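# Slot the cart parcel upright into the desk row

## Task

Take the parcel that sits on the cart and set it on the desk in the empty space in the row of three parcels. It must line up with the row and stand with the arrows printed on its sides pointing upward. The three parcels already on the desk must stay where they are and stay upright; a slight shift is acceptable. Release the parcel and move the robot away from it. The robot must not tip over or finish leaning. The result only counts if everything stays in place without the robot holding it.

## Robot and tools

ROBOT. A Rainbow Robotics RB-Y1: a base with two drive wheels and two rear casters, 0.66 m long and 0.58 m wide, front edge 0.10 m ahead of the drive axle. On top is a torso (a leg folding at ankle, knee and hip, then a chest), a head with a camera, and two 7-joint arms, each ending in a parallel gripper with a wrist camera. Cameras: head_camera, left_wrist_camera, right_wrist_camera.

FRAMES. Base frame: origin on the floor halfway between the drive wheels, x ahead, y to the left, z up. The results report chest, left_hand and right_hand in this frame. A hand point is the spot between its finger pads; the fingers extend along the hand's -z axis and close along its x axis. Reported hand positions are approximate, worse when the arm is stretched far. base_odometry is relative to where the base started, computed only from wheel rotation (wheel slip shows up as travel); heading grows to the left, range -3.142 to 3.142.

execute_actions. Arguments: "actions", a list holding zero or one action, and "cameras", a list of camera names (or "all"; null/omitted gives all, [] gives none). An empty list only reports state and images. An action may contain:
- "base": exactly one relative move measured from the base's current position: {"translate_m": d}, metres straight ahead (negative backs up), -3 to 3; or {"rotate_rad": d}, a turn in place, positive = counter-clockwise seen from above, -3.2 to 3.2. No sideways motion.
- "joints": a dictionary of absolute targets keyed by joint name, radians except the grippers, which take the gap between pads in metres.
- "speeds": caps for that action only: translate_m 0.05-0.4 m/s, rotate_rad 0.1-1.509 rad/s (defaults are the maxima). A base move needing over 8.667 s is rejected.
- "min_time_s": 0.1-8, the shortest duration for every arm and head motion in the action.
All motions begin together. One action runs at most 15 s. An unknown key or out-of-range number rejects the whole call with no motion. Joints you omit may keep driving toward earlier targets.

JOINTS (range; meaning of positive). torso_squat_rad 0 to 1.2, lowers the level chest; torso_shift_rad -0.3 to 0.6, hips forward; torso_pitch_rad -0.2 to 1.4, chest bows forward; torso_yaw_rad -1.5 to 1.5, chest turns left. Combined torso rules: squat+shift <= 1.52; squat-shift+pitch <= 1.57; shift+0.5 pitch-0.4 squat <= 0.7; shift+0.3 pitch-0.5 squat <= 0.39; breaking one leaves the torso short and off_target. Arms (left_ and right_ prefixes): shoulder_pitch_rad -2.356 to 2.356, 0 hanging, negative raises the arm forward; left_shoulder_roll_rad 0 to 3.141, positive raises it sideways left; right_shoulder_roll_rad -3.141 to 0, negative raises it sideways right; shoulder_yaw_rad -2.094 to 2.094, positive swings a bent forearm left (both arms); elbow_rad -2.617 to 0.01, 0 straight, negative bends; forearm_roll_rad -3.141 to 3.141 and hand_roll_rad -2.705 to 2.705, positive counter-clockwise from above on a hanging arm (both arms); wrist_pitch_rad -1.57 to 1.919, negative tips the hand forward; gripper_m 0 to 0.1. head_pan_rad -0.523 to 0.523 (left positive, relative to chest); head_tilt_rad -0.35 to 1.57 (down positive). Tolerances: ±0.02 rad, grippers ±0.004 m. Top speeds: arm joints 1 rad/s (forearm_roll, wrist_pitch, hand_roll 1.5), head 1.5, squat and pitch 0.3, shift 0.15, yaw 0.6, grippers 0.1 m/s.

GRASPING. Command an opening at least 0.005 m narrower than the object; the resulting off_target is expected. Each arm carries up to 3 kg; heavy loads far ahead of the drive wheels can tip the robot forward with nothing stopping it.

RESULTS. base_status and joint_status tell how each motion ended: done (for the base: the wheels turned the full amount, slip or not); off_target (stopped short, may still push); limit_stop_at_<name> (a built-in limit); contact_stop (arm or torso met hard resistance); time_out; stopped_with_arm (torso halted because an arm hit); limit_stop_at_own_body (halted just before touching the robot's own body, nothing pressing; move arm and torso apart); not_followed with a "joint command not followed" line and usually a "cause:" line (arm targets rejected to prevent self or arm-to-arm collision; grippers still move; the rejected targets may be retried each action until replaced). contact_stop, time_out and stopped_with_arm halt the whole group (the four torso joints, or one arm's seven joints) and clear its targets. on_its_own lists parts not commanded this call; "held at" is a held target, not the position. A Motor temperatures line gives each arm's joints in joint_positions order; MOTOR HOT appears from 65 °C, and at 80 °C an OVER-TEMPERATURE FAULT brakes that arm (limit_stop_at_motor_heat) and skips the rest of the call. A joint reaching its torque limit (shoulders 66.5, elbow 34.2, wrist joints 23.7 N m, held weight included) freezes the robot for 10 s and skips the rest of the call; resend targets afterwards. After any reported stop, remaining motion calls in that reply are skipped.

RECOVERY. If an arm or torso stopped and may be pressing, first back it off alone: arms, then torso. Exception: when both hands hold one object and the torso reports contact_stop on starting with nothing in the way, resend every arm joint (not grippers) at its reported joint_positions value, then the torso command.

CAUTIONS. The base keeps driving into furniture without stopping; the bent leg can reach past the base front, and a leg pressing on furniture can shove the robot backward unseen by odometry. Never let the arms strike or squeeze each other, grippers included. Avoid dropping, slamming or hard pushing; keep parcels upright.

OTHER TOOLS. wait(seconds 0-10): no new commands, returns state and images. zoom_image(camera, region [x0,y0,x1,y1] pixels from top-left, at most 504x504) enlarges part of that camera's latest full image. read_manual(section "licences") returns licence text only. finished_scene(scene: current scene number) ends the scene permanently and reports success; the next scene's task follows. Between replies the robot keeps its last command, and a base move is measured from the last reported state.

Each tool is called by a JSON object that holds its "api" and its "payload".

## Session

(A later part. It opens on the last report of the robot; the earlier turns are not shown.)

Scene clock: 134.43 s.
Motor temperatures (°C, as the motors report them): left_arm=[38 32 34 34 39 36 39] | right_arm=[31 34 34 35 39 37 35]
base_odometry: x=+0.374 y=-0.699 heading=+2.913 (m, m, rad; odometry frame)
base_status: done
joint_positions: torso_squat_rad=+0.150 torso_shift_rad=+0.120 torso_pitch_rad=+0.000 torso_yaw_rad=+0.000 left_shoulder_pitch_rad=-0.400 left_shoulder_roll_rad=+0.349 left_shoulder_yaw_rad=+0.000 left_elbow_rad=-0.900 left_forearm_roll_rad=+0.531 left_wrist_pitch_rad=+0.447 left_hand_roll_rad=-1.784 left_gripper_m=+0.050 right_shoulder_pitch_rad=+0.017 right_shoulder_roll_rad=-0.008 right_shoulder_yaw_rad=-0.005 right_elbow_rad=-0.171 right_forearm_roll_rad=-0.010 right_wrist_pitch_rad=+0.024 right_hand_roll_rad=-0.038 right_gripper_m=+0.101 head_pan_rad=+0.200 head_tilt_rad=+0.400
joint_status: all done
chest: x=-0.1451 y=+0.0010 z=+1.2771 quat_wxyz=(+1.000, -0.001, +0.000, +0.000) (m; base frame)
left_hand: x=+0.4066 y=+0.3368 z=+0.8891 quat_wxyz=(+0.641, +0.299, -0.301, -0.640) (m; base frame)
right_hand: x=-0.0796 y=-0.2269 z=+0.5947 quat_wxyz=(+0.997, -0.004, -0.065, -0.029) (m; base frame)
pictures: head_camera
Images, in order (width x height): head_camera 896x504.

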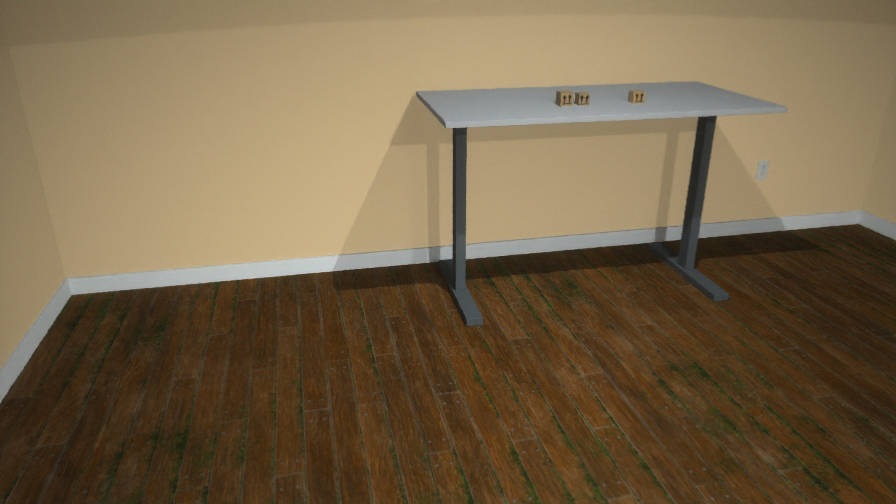

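{"api": "execute_actions", "payload": {"actions": [{"base":{"rotate_rad":-0.34}}], "cameras": []}}

{"api": "execute_actions", "payload": {"actions": [{"base":{"translate_m":2.42}}], "cameras": []}}

{"api": "execute_actions", "payload": {"actions": [{"base":{"rotate_rad":0.75},"joints":{"head_pan_rad":0,"head_tilt_rad":0.5,"left_shoulder_pitch_rad":-1.0,"left_elbow_rad":-0.3},"min_time_s":2}], "cameras": ["head_camera"]}}

Scene clock: 149.27 s.
Motor temperatures (°C, as the motors report them): left_arm=[37 32 34 34 39 36 39] | right_arm=[31 34 34 35 39 37 35]
base_odometry: x=+0.374 y=-0.699 heading=+2.574 (m, m, rad; odometry frame)
base_status: done
joint_positions: torso_squat_rad=+0.150 torso_shift_rad=+0.120 torso_pitch_rad=+0.000 torso_yaw_rad=+0.000 left_shoulder_pitch_rad=-0.400 left_shoulder_roll_rad=+0.349 left_shoulder_yaw_rad=+0.000 left_elbow_rad=-0.900 left_forearm_roll_rad=+0.531 left_wrist_pitch_rad=+0.447 left_hand_roll_rad=-1.784 left_gripper_m=+0.050 right_shoulder_pitch_rad=+0.017 right_shoulder_roll_rad=-0.008 right_shoulder_yaw_rad=-0.005 right_elbow_rad=-0.171 right_forearm_roll_rad=-0.010 right_wrist_pitch_rad=+0.024 right_hand_roll_rad=-0.038 right_gripper_m=+0.101 head_pan_rad=+0.200 head_tilt_rad=+0.400
joint_status: not commanded
chest: x=-0.1451 y=+0.0010 z=+1.2771 quat_wxyz=(+1.000, -0.001, +0.000, +0.000) (m; base frame)
left_hand: x=+0.4066 y=+0.3368 z=+0.8891 quat_wxyz=(+0.641, +0.299, -0.301, -0.640) (m; base frame)
right_hand: x=-0.0796 y=-0.2269 z=+0.5947 quat_wxyz=(+0.997, -0.004, -0.065, -0.029) (m; base frame)
pictures: none
No camera images: the call's "cameras" was empty. Leave "cameras" out to get every camera's image.

Scene clock: 156.87 s.
Motor temperatures (°C, as the motors report them): left_arm=[37 32 34 34 39 36 39] | right_arm=[31 34 34 35 39 37 35]
base_odometry: x=-1.667 y=+0.600 heading=+2.575 (m, m, rad; odometry frame)
base_status: done
joint_positions: torso_squat_rad=+0.150 torso_shift_rad=+0.120 torso_pitch_rad=+0.000 torso_yaw_rad=+0.000 left_shoulder_pitch_rad=-0.400 left_shoulder_roll_rad=+0.349 left_shoulder_yaw_rad=+0.000 left_elbow_rad=-0.900 left_forearm_roll_rad=+0.531 left_wrist_pitch_rad=+0.447 left_hand_roll_rad=-1.784 left_gripper_m=+0.050 right_shoulder_pitch_rad=+0.016 right_shoulder_roll_rad=-0.008 right_shoulder_yaw_rad=-0.005 right_elbow_rad=-0.171 right_forearm_roll_rad=-0.010 right_wrist_pitch_rad=+0.024 right_hand_roll_rad=-0.038 right_gripper_m=+0.101 head_pan_rad=+0.200 head_tilt_rad=+0.400
joint_status: not commanded
chest: x=-0.1450 y=+0.0010 z=+1.2771 quat_wxyz=(+1.000, -0.001, +0.000, +0.000) (m; base frame)
left_hand: x=+0.4065 y=+0.3368 z=+0.8890 quat_wxyz=(+0.641, +0.299, -0.301, -0.640) (m; base frame)
right_hand: x=-0.0794 y=-0.2269 z=+0.5947 quat_wxyz=(+0.997, -0.004, -0.065, -0.029) (m; base frame)
pictures: none
No camera images: the call's "cameras" was empty. Leave "cameras" out to get every camera's image.

Scene clock: 159.67 s.
Motor temperatures (°C, as the motors report them): left_arm=[38 32 34 34 39 36 39] | right_arm=[31 34 34 35 39 37 35]
base_odometry: x=-1.667 y=+0.600 heading=-2.959 (m, m, rad; odometry frame)
base_status: done
joint_positions: torso_squat_rad=+0.150 torso_shift_rad=+0.120 torso_pitch_rad=+0.000 torso_yaw_rad=+0.000 left_shoulder_pitch_rad=-1.000 left_shoulder_roll_rad=+0.349 left_shoulder_yaw_rad=+0.000 left_elbow_rad=-0.300 left_forearm_roll_rad=+0.531 left_wrist_pitch_rad=+0.447 left_hand_roll_rad=-1.784 left_gripper_m=+0.050 right_shoulder_pitch_rad=+0.017 right_shoulder_roll_rad=-0.008 right_shoulder_yaw_rad=-0.005 right_elbow_rad=-0.171 right_forearm_roll_rad=-0.010 right_wrist_pitch_rad=+0.024 right_hand_roll_rad=-0.038 right_gripper_m=+0.101 head_pan_rad=+0.000 head_tilt_rad=+0.500
joint_status: all done
chest: x=-0.1450 y=+0.0010 z=+1.2771 quat_wxyz=(+1.000, -0.001, +0.000, +0.000) (m; base frame)
left_hand: x=+0.5195 y=+0.2963 z=+1.0008 quat_wxyz=(+0.641, +0.299, -0.301, -0.640) (m; base frame)
right_hand: x=-0.0794 y=-0.2269 z=+0.5947 quat_wxyz=(+0.997, -0.004, -0.065, -0.029) (m; base frame)
pictures: head_camera
Images, in order (width x height): head_camera 896x504.

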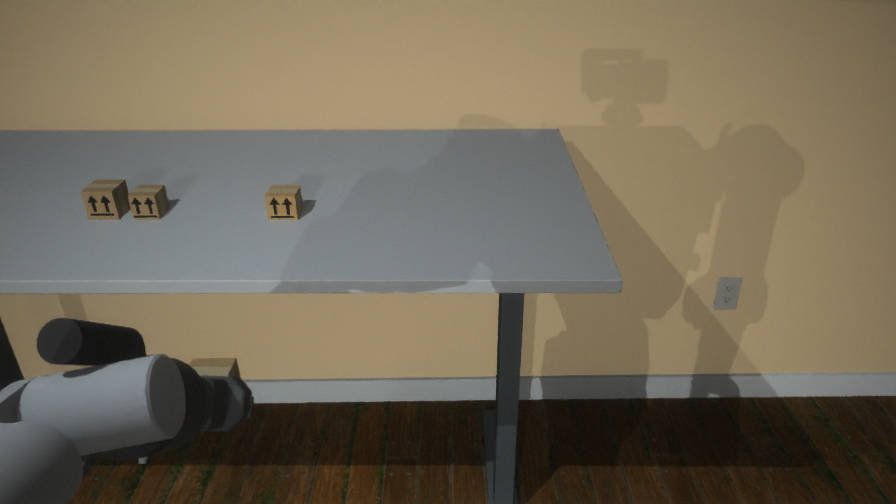

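{"api": "execute_actions", "payload": {"actions": [{"base":{"rotate_rad":0.42},"joints":{"torso_yaw_rad":-0.42,"left_shoulder_pitch_rad":-1.2,"left_elbow_rad":-0.4,"left_forearm_roll_rad":0.338,"left_wrist_pitch_rad":0.721,"left_hand_roll_rad":-1.556,"head_tilt_rad":0.6},"min_time_s":2}], "cameras": ["head_camera"]}}

{"api": "execute_actions", "payload": {"actions": [{"base":{"translate_m":0.45}}], "cameras": ["head_camera","left_wrist_camera"]}}

Scene clock: 171.70 s.
Motor temperatures (°C, as the motors report them): left_arm=[38 32 34 34 39 36 39] | right_arm=[31 34 34 35 39 37 35]
base_odometry: x=-1.667 y=+0.600 heading=-2.539 (m, m, rad; odometry frame)
base_status: done
joint_positions: torso_squat_rad=+0.150 torso_shift_rad=+0.120 torso_pitch_rad=+0.000 torso_yaw_rad=-0.420 left_shoulder_pitch_rad=-1.199 left_shoulder_roll_rad=+0.349 left_shoulder_yaw_rad=+0.000 left_elbow_rad=-0.400 left_forearm_roll_rad=+0.338 left_wrist_pitch_rad=+0.721 left_hand_roll_rad=-1.556 left_gripper_m=+0.050 right_shoulder_pitch_rad=+0.017 right_shoulder_roll_rad=-0.008 right_shoulder_yaw_rad=-0.005 right_elbow_rad=-0.171 right_forearm_roll_rad=-0.010 right_wrist_pitch_rad=+0.024 right_hand_roll_rad=-0.038 right_gripper_m=+0.101 head_pan_rad=+0.000 head_tilt_rad=+0.600
joint_status: all done
chest: x=-0.1450 y=+0.0010 z=+1.2771 quat_wxyz=(+0.978, -0.001, +0.000, -0.208) (m; base frame)
left_hand: x=+0.5992 y=-0.0552 z=+1.1201 quat_wxyz=(+0.493, +0.230, -0.356, -0.760) (m; base frame)
right_hand: x=-0.1778 y=-0.2340 z=+0.5947 quat_wxyz=(+0.969, -0.017, -0.063, -0.236) (m; base frame)
pictures: head_camera
Images, in order (width x height): head_camera 896x504.

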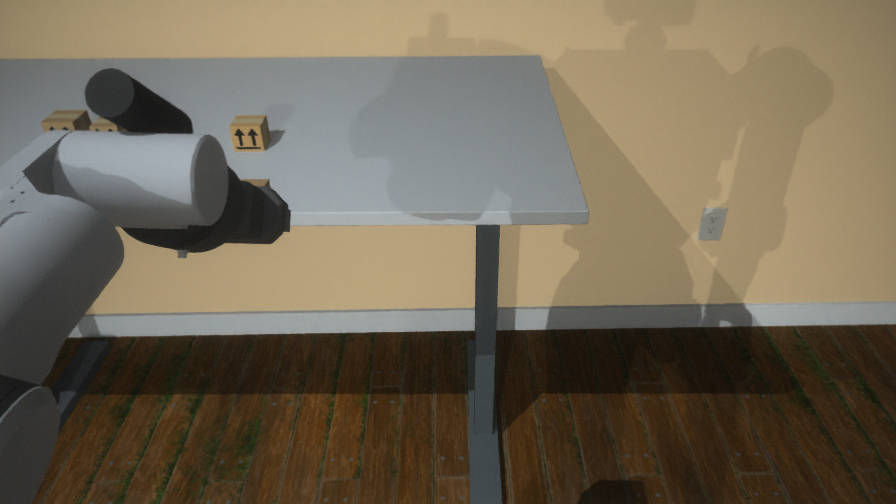

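Scene clock: 174.30 s.
Motor temperatures (°C, as the motors report them): left_arm=[38 32 34 35 39 36 39] | right_arm=[31 34 34 35 39 37 35]
base_odometry: x=-2.038 y=+0.345 heading=-2.539 (m, m, rad; odometry frame)
base_status: done
joint_positions: torso_squat_rad=+0.150 torso_shift_rad=+0.120 torso_pitch_rad=+0.000 torso_yaw_rad=-0.420 left_shoulder_pitch_rad=-1.200 left_shoulder_roll_rad=+0.349 left_shoulder_yaw_rad=+0.000 left_elbow_rad=-0.400 left_forearm_roll_rad=+0.338 left_wrist_pitch_rad=+0.721 left_hand_roll_rad=-1.556 left_gripper_m=+0.050 right_shoulder_pitch_rad=+0.017 right_shoulder_roll_rad=-0.008 right_shoulder_yaw_rad=-0.005 right_elbow_rad=-0.171 right_forearm_roll_rad=-0.010 right_wrist_pitch_rad=+0.024 right_hand_roll_rad=-0.038 right_gripper_m=+0.101 head_pan_rad=+0.000 head_tilt_rad=+0.600
joint_status: not commanded
chest: x=-0.1450 y=+0.0010 z=+1.2771 quat_wxyz=(+0.978, -0.001, +0.000, -0.208) (m; base frame)
left_hand: x=+0.5992 y=-0.0553 z=+1.1203 quat_wxyz=(+0.493, +0.230, -0.357, -0.760) (m; base frame)
right_hand: x=-0.1778 y=-0.2340 z=+0.5947 quat_wxyz=(+0.969, -0.017, -0.064, -0.236) (m; base frame)
pictures: head_camera, left_wrist_camera
Images, in order (width x height): head_camera 896x504, left_wrist_camera 644x364.

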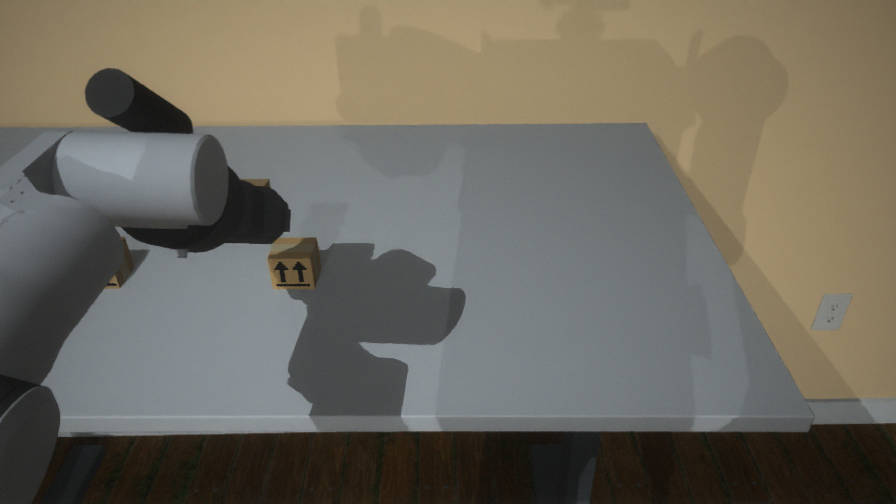

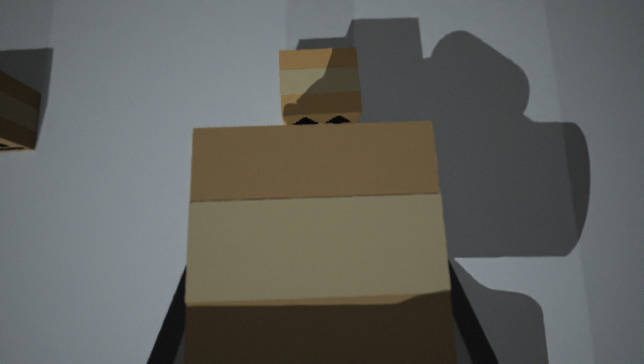

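{"api": "execute_actions", "payload": {"actions": [{"base":{"translate_m":0.155},"joints":{"torso_yaw_rad":-0.335,"left_forearm_roll_rad":0.437,"left_wrist_pitch_rad":0.724,"left_hand_roll_rad":-1.684},"min_time_s":1}], "cameras": []}}

{"api": "execute_actions", "payload": {"actions": [{"joints":{"torso_squat_rad":0.56}}], "cameras": ["head_camera","left_wrist_camera"]}}

Scene clock: 184.37 s.
Motor temperatures (°C, as the motors report them): left_arm=[38 32 34 35 39 36 39] | right_arm=[31 34 34 35 39 37 35]
base_odometry: x=-2.166 y=+0.257 heading=-2.539 (m, m, rad; odometry frame)
base_status: done
joint_positions: torso_squat_rad=+0.150 torso_shift_rad=+0.120 torso_pitch_rad=+0.000 torso_yaw_rad=-0.335 left_shoulder_pitch_rad=-1.200 left_shoulder_roll_rad=+0.349 left_shoulder_yaw_rad=+0.000 left_elbow_rad=-0.400 left_forearm_roll_rad=+0.437 left_wrist_pitch_rad=+0.724 left_hand_roll_rad=-1.684 left_gripper_m=+0.050 right_shoulder_pitch_rad=+0.016 right_shoulder_roll_rad=-0.008 right_shoulder_yaw_rad=-0.005 right_elbow_rad=-0.171 right_forearm_roll_rad=-0.010 right_wrist_pitch_rad=+0.024 right_hand_roll_rad=-0.038 right_gripper_m=+0.101 head_pan_rad=+0.000 head_tilt_rad=+0.600
joint_status: all done
chest: x=-0.1450 y=+0.0010 z=+1.2771 quat_wxyz=(+0.986, -0.001, +0.000, -0.167) (m; base frame)
left_hand: x=+0.5959 y=-0.0059 z=+1.1204 quat_wxyz=(+0.493, +0.230, -0.357, -0.759) (m; base frame)
right_hand: x=-0.1577 y=-0.2360 z=+0.5947 quat_wxyz=(+0.979, -0.014, -0.064, -0.195) (m; base frame)
pictures: none
No camera images: the call's "cameras" was empty. Leave "cameras" out to get every camera's image.

Scene clock: 186.60 s.
Motor temperatures (°C, as the motors report them): left_arm=[38 32 34 35 39 36 39] | right_arm=[31 34 34 35 39 37 35]
base_odometry: x=-2.166 y=+0.257 heading=-2.539 (m, m, rad; odometry frame)
base_status: not commanded
joint_positions: torso_squat_rad=+0.560 torso_shift_rad=+0.120 torso_pitch_rad=+0.000 torso_yaw_rad=-0.335 left_shoulder_pitch_rad=-1.200 left_shoulder_roll_rad=+0.349 left_shoulder_yaw_rad=+0.000 left_elbow_rad=-0.400 left_forearm_roll_rad=+0.437 left_wrist_pitch_rad=+0.724 left_hand_roll_rad=-1.684 left_gripper_m=+0.050 right_shoulder_pitch_rad=+0.016 right_shoulder_roll_rad=-0.008 right_shoulder_yaw_rad=-0.005 right_elbow_rad=-0.171 right_forearm_roll_rad=-0.010 right_wrist_pitch_rad=+0.024 right_hand_roll_rad=-0.038 right_gripper_m=+0.101 head_pan_rad=+0.000 head_tilt_rad=+0.600
joint_status: all done
chest: x=-0.1570 y=+0.0009 z=+1.1788 quat_wxyz=(+0.986, -0.001, +0.000, -0.167) (m; base frame)
left_hand: x=+0.5839 y=-0.0060 z=+1.0223 quat_wxyz=(+0.493, +0.231, -0.357, -0.759) (m; base frame)
right_hand: x=-0.1696 y=-0.2360 z=+0.4964 quat_wxyz=(+0.979, -0.014, -0.064, -0.195) (m; base frame)
pictures: head_camera, left_wrist_camera
Images, in order (width x height): head_camera 896x504, left_wrist_camera 644x364.

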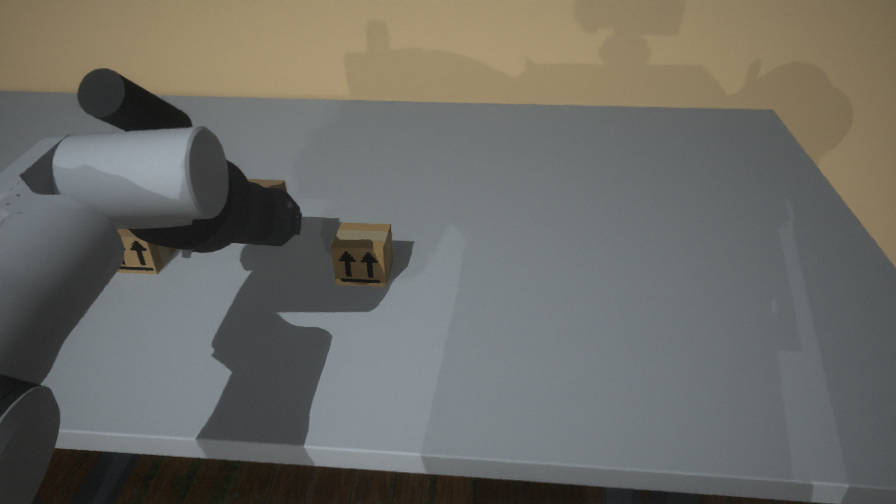

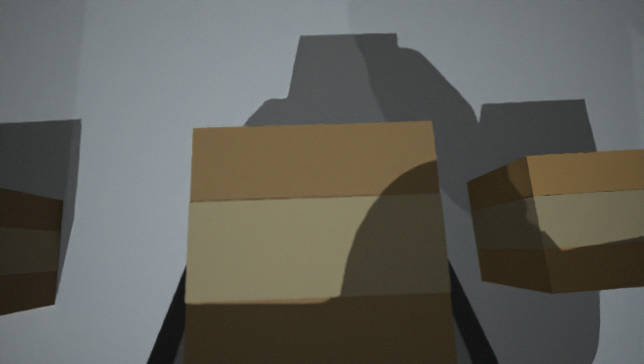

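{"api": "execute_actions", "payload": {"actions": [{"base":{"translate_m":0.022},"joints":{"torso_yaw_rad":-0.305,"torso_squat_rad":0.665}}], "cameras": ["head_camera","left_wrist_camera"]}}

Scene clock: 192.33 s.
Motor temperatures (°C, as the motors report them): left_arm=[38 32 34 35 39 36 39] | right_arm=[31 34 34 35 39 37 35]
base_odometry: x=-2.184 y=+0.245 heading=-2.538 (m, m, rad; odometry frame)
base_status: done
joint_positions: torso_squat_rad=+0.665 torso_shift_rad=+0.120 torso_pitch_rad=+0.000 torso_yaw_rad=-0.305 left_shoulder_pitch_rad=-1.200 left_shoulder_roll_rad=+0.349 left_shoulder_yaw_rad=+0.000 left_elbow_rad=-0.400 left_forearm_roll_rad=+0.437 left_wrist_pitch_rad=+0.724 left_hand_roll_rad=-1.684 left_gripper_m=+0.050 right_shoulder_pitch_rad=+0.017 right_shoulder_roll_rad=-0.008 right_shoulder_yaw_rad=-0.005 right_elbow_rad=-0.171 right_forearm_roll_rad=-0.010 right_wrist_pitch_rad=+0.024 right_hand_roll_rad=-0.038 right_gripper_m=+0.101 head_pan_rad=+0.000 head_tilt_rad=+0.600
joint_status: all done
chest: x=-0.1621 y=+0.0009 z=+1.1368 quat_wxyz=(+0.988, -0.001, +0.000, -0.152) (m; base frame)
left_hand: x=+0.5787 y=+0.0161 z=+0.9804 quat_wxyz=(+0.504, +0.236, -0.353, -0.752) (m; base frame)
right_hand: x=-0.1675 y=-0.2363 z=+0.4545 quat_wxyz=(+0.981, -0.013, -0.065, -0.180) (m; base frame)
pictures: head_camera, left_wrist_camera
Images, in order (width x height): head_camera 896x504, left_wrist_camera 644x364.

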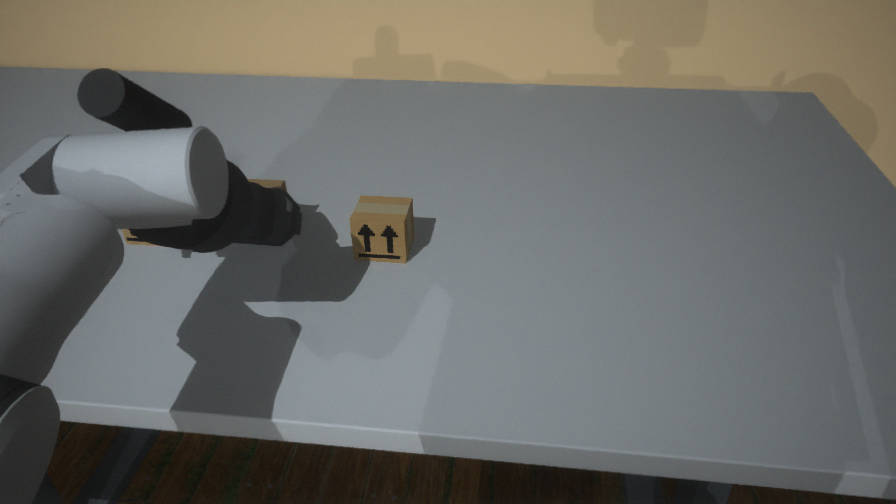

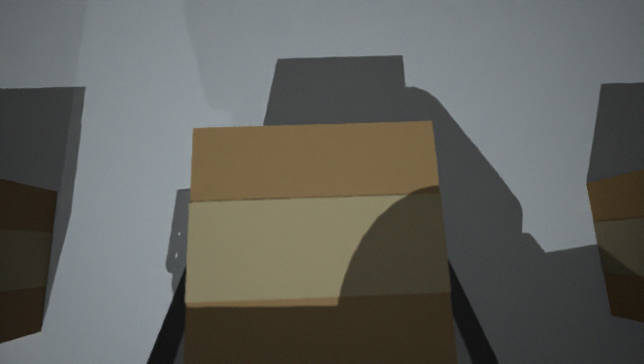

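{"api": "execute_actions", "payload": {"actions": [{"joints":{"torso_squat_rad":0.697}}], "cameras": ["left_wrist_camera"]}}

{"api": "execute_actions", "payload": {"actions": [{"joints":{"left_gripper_m":0.09}}], "cameras": ["left_wrist_camera"]}}

{"api": "execute_actions", "payload": {"actions": [{"joints":{"torso_squat_rad":0.4}}], "cameras": ["left_wrist_camera"]}}

{"api": "execute_actions", "payload": {"actions": [{"base":{"translate_m":-0.5},"joints":{"torso_yaw_rad":0}}], "cameras": ["head_camera"]}}

Scene clock: 201.57 s.
Motor temperatures (°C, as the motors report them): left_arm=[39 32 34 35 39 36 39] | right_arm=[31 34 34 35 39 37 35]
base_odometry: x=-2.184 y=+0.245 heading=-2.538 (m, m, rad; odometry frame)
base_status: not commanded
joint_positions: torso_squat_rad=+0.697 torso_shift_rad=+0.119 torso_pitch_rad=-0.001 torso_yaw_rad=-0.305 left_shoulder_pitch_rad=-1.203 left_shoulder_roll_rad=+0.350 left_shoulder_yaw_rad=+0.000 left_elbow_rad=-0.402 left_forearm_roll_rad=+0.437 left_wrist_pitch_rad=+0.723 left_hand_roll_rad=-1.684 left_gripper_m=+0.050 right_shoulder_pitch_rad=+0.017 right_shoulder_roll_rad=-0.008 right_shoulder_yaw_rad=-0.005 right_elbow_rad=-0.171 right_forearm_roll_rad=-0.010 right_wrist_pitch_rad=+0.024 right_hand_roll_rad=-0.038 right_gripper_m=+0.101 head_pan_rad=+0.000 head_tilt_rad=+0.600
joint_status: all done
chest: x=-0.1644 y=+0.0009 z=+1.1228 quat_wxyz=(+0.988, -0.001, -0.001, -0.152) (m; base frame)
left_hand: x=+0.5778 y=+0.0155 z=+0.9710 quat_wxyz=(+0.503, +0.238, -0.356, -0.751) (m; base frame)
right_hand: x=-0.1690 y=-0.2364 z=+0.4404 quat_wxyz=(+0.981, -0.013, -0.065, -0.180) (m; base frame)
pictures: left_wrist_camera
Images, in order (width x height): left_wrist_camera 644x364.

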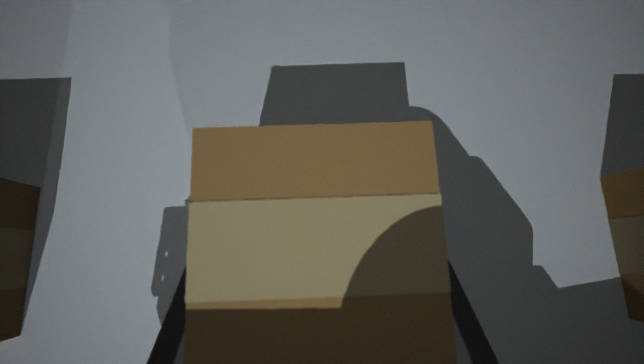

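Scene clock: 202.57 s.
Motor temperatures (°C, as the motors report them): left_arm=[39 32 34 35 39 36 39] | right_arm=[31 34 34 35 39 37 35]
base_odometry: x=-2.184 y=+0.245 heading=-2.538 (m, m, rad; odometry frame)
base_status: not commanded
joint_positions: torso_squat_rad=+0.697 torso_shift_rad=+0.120 torso_pitch_rad=-0.001 torso_yaw_rad=-0.305 left_shoulder_pitch_rad=-1.203 left_shoulder_roll_rad=+0.351 left_shoulder_yaw_rad=+0.000 left_elbow_rad=-0.402 left_forearm_roll_rad=+0.437 left_wrist_pitch_rad=+0.723 left_hand_roll_rad=-1.684 left_gripper_m=+0.090 right_shoulder_pitch_rad=+0.017 right_shoulder_roll_rad=-0.008 right_shoulder_yaw_rad=-0.005 right_elbow_rad=-0.171 right_forearm_roll_rad=-0.010 right_wrist_pitch_rad=+0.024 right_hand_roll_rad=-0.038 right_gripper_m=+0.101 head_pan_rad=+0.000 head_tilt_rad=+0.600
joint_status: all done
chest: x=-0.1644 y=+0.0009 z=+1.1228 quat_wxyz=(+0.988, -0.001, -0.001, -0.152) (m; base frame)
left_hand: x=+0.5779 y=+0.0157 z=+0.9711 quat_wxyz=(+0.503, +0.238, -0.356, -0.750) (m; base frame)
right_hand: x=-0.1690 y=-0.2364 z=+0.4404 quat_wxyz=(+0.981, -0.013, -0.065, -0.180) (m; base frame)
pictures: left_wrist_camera
Images, in order (width x height): left_wrist_camera 644x364.

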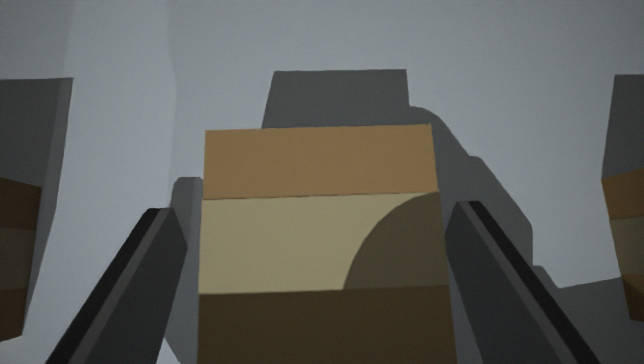

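Scene clock: 204.40 s.
Motor temperatures (°C, as the motors report them): left_arm=[39 32 34 35 39 36 39] | right_arm=[31 34 34 35 39 37 35]
base_odometry: x=-2.184 y=+0.245 heading=-2.538 (m, m, rad; odometry frame)
base_status: not commanded
joint_positions: torso_squat_rad=+0.400 torso_shift_rad=+0.120 torso_pitch_rad=+0.000 torso_yaw_rad=-0.305 left_shoulder_pitch_rad=-1.200 left_shoulder_roll_rad=+0.349 left_shoulder_yaw_rad=+0.000 left_elbow_rad=-0.400 left_forearm_roll_rad=+0.437 left_wrist_pitch_rad=+0.724 left_hand_roll_rad=-1.684 left_gripper_m=+0.090 right_shoulder_pitch_rad=+0.017 right_shoulder_roll_rad=-0.008 right_shoulder_yaw_rad=-0.005 right_elbow_rad=-0.171 right_forearm_roll_rad=-0.010 right_wrist_pitch_rad=+0.024 right_hand_roll_rad=-0.038 right_gripper_m=+0.101 head_pan_rad=+0.000 head_tilt_rad=+0.600
joint_status: all done
chest: x=-0.1506 y=+0.0010 z=+1.2300 quat_wxyz=(+0.988, -0.001, +0.000, -0.152) (m; base frame)
left_hand: x=+0.5902 y=+0.0162 z=+1.0737 quat_wxyz=(+0.504, +0.236, -0.354, -0.752) (m; base frame)
right_hand: x=-0.1564 y=-0.2363 z=+0.5477 quat_wxyz=(+0.981, -0.013, -0.064, -0.180) (m; base frame)
pictures: left_wrist_camera
Images, in order (width x height): left_wrist_camera 644x364.

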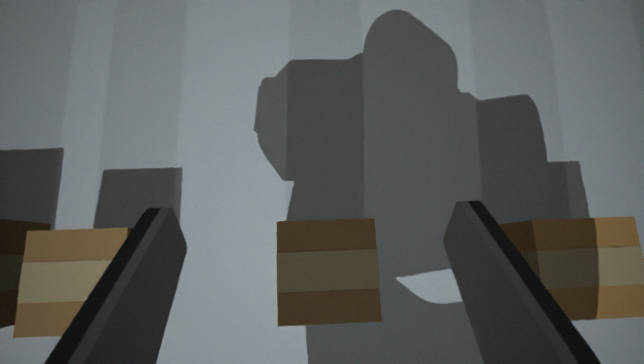

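Scene clock: 207.43 s.
Motor temperatures (°C, as the motors report them): left_arm=[39 32 34 35 39 36 39] | right_arm=[31 34 34 35 39 37 35]
base_odometry: x=-1.772 y=+0.529 heading=-2.538 (m, m, rad; odometry frame)
base_status: done
joint_positions: torso_squat_rad=+0.400 torso_shift_rad=+0.120 torso_pitch_rad=+0.000 torso_yaw_rad=+0.000 left_shoulder_pitch_rad=-1.200 left_shoulder_roll_rad=+0.349 left_shoulder_yaw_rad=+0.000 left_elbow_rad=-0.400 left_forearm_roll_rad=+0.437 left_wrist_pitch_rad=+0.724 left_hand_roll_rad=-1.684 left_gripper_m=+0.090 right_shoulder_pitch_rad=+0.017 right_shoulder_roll_rad=-0.008 right_shoulder_yaw_rad=-0.005 right_elbow_rad=-0.171 right_forearm_roll_rad=-0.010 right_wrist_pitch_rad=+0.024 right_hand_roll_rad=-0.038 right_gripper_m=+0.101 head_pan_rad=+0.000 head_tilt_rad=+0.600
joint_status: all done
chest: x=-0.1508 y=+0.0010 z=+1.2300 quat_wxyz=(+1.000, -0.001, +0.000, +0.000) (m; base frame)
left_hand: x=+0.5512 y=+0.2381 z=+1.0733 quat_wxyz=(+0.613, +0.287, -0.314, -0.666) (m; base frame)
right_hand: x=-0.0853 y=-0.2270 z=+0.5476 quat_wxyz=(+0.997, -0.004, -0.065, -0.029) (m; base frame)
pictures: head_camera
Images, in order (width x height): head_camera 896x504.

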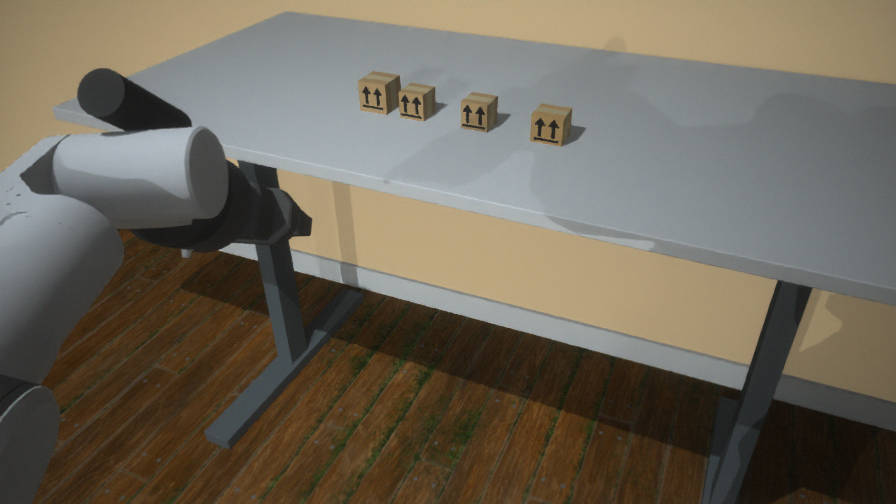

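{"api": "finished_scene", "payload": {"scene": 1}}

The scene is finished: the task was done.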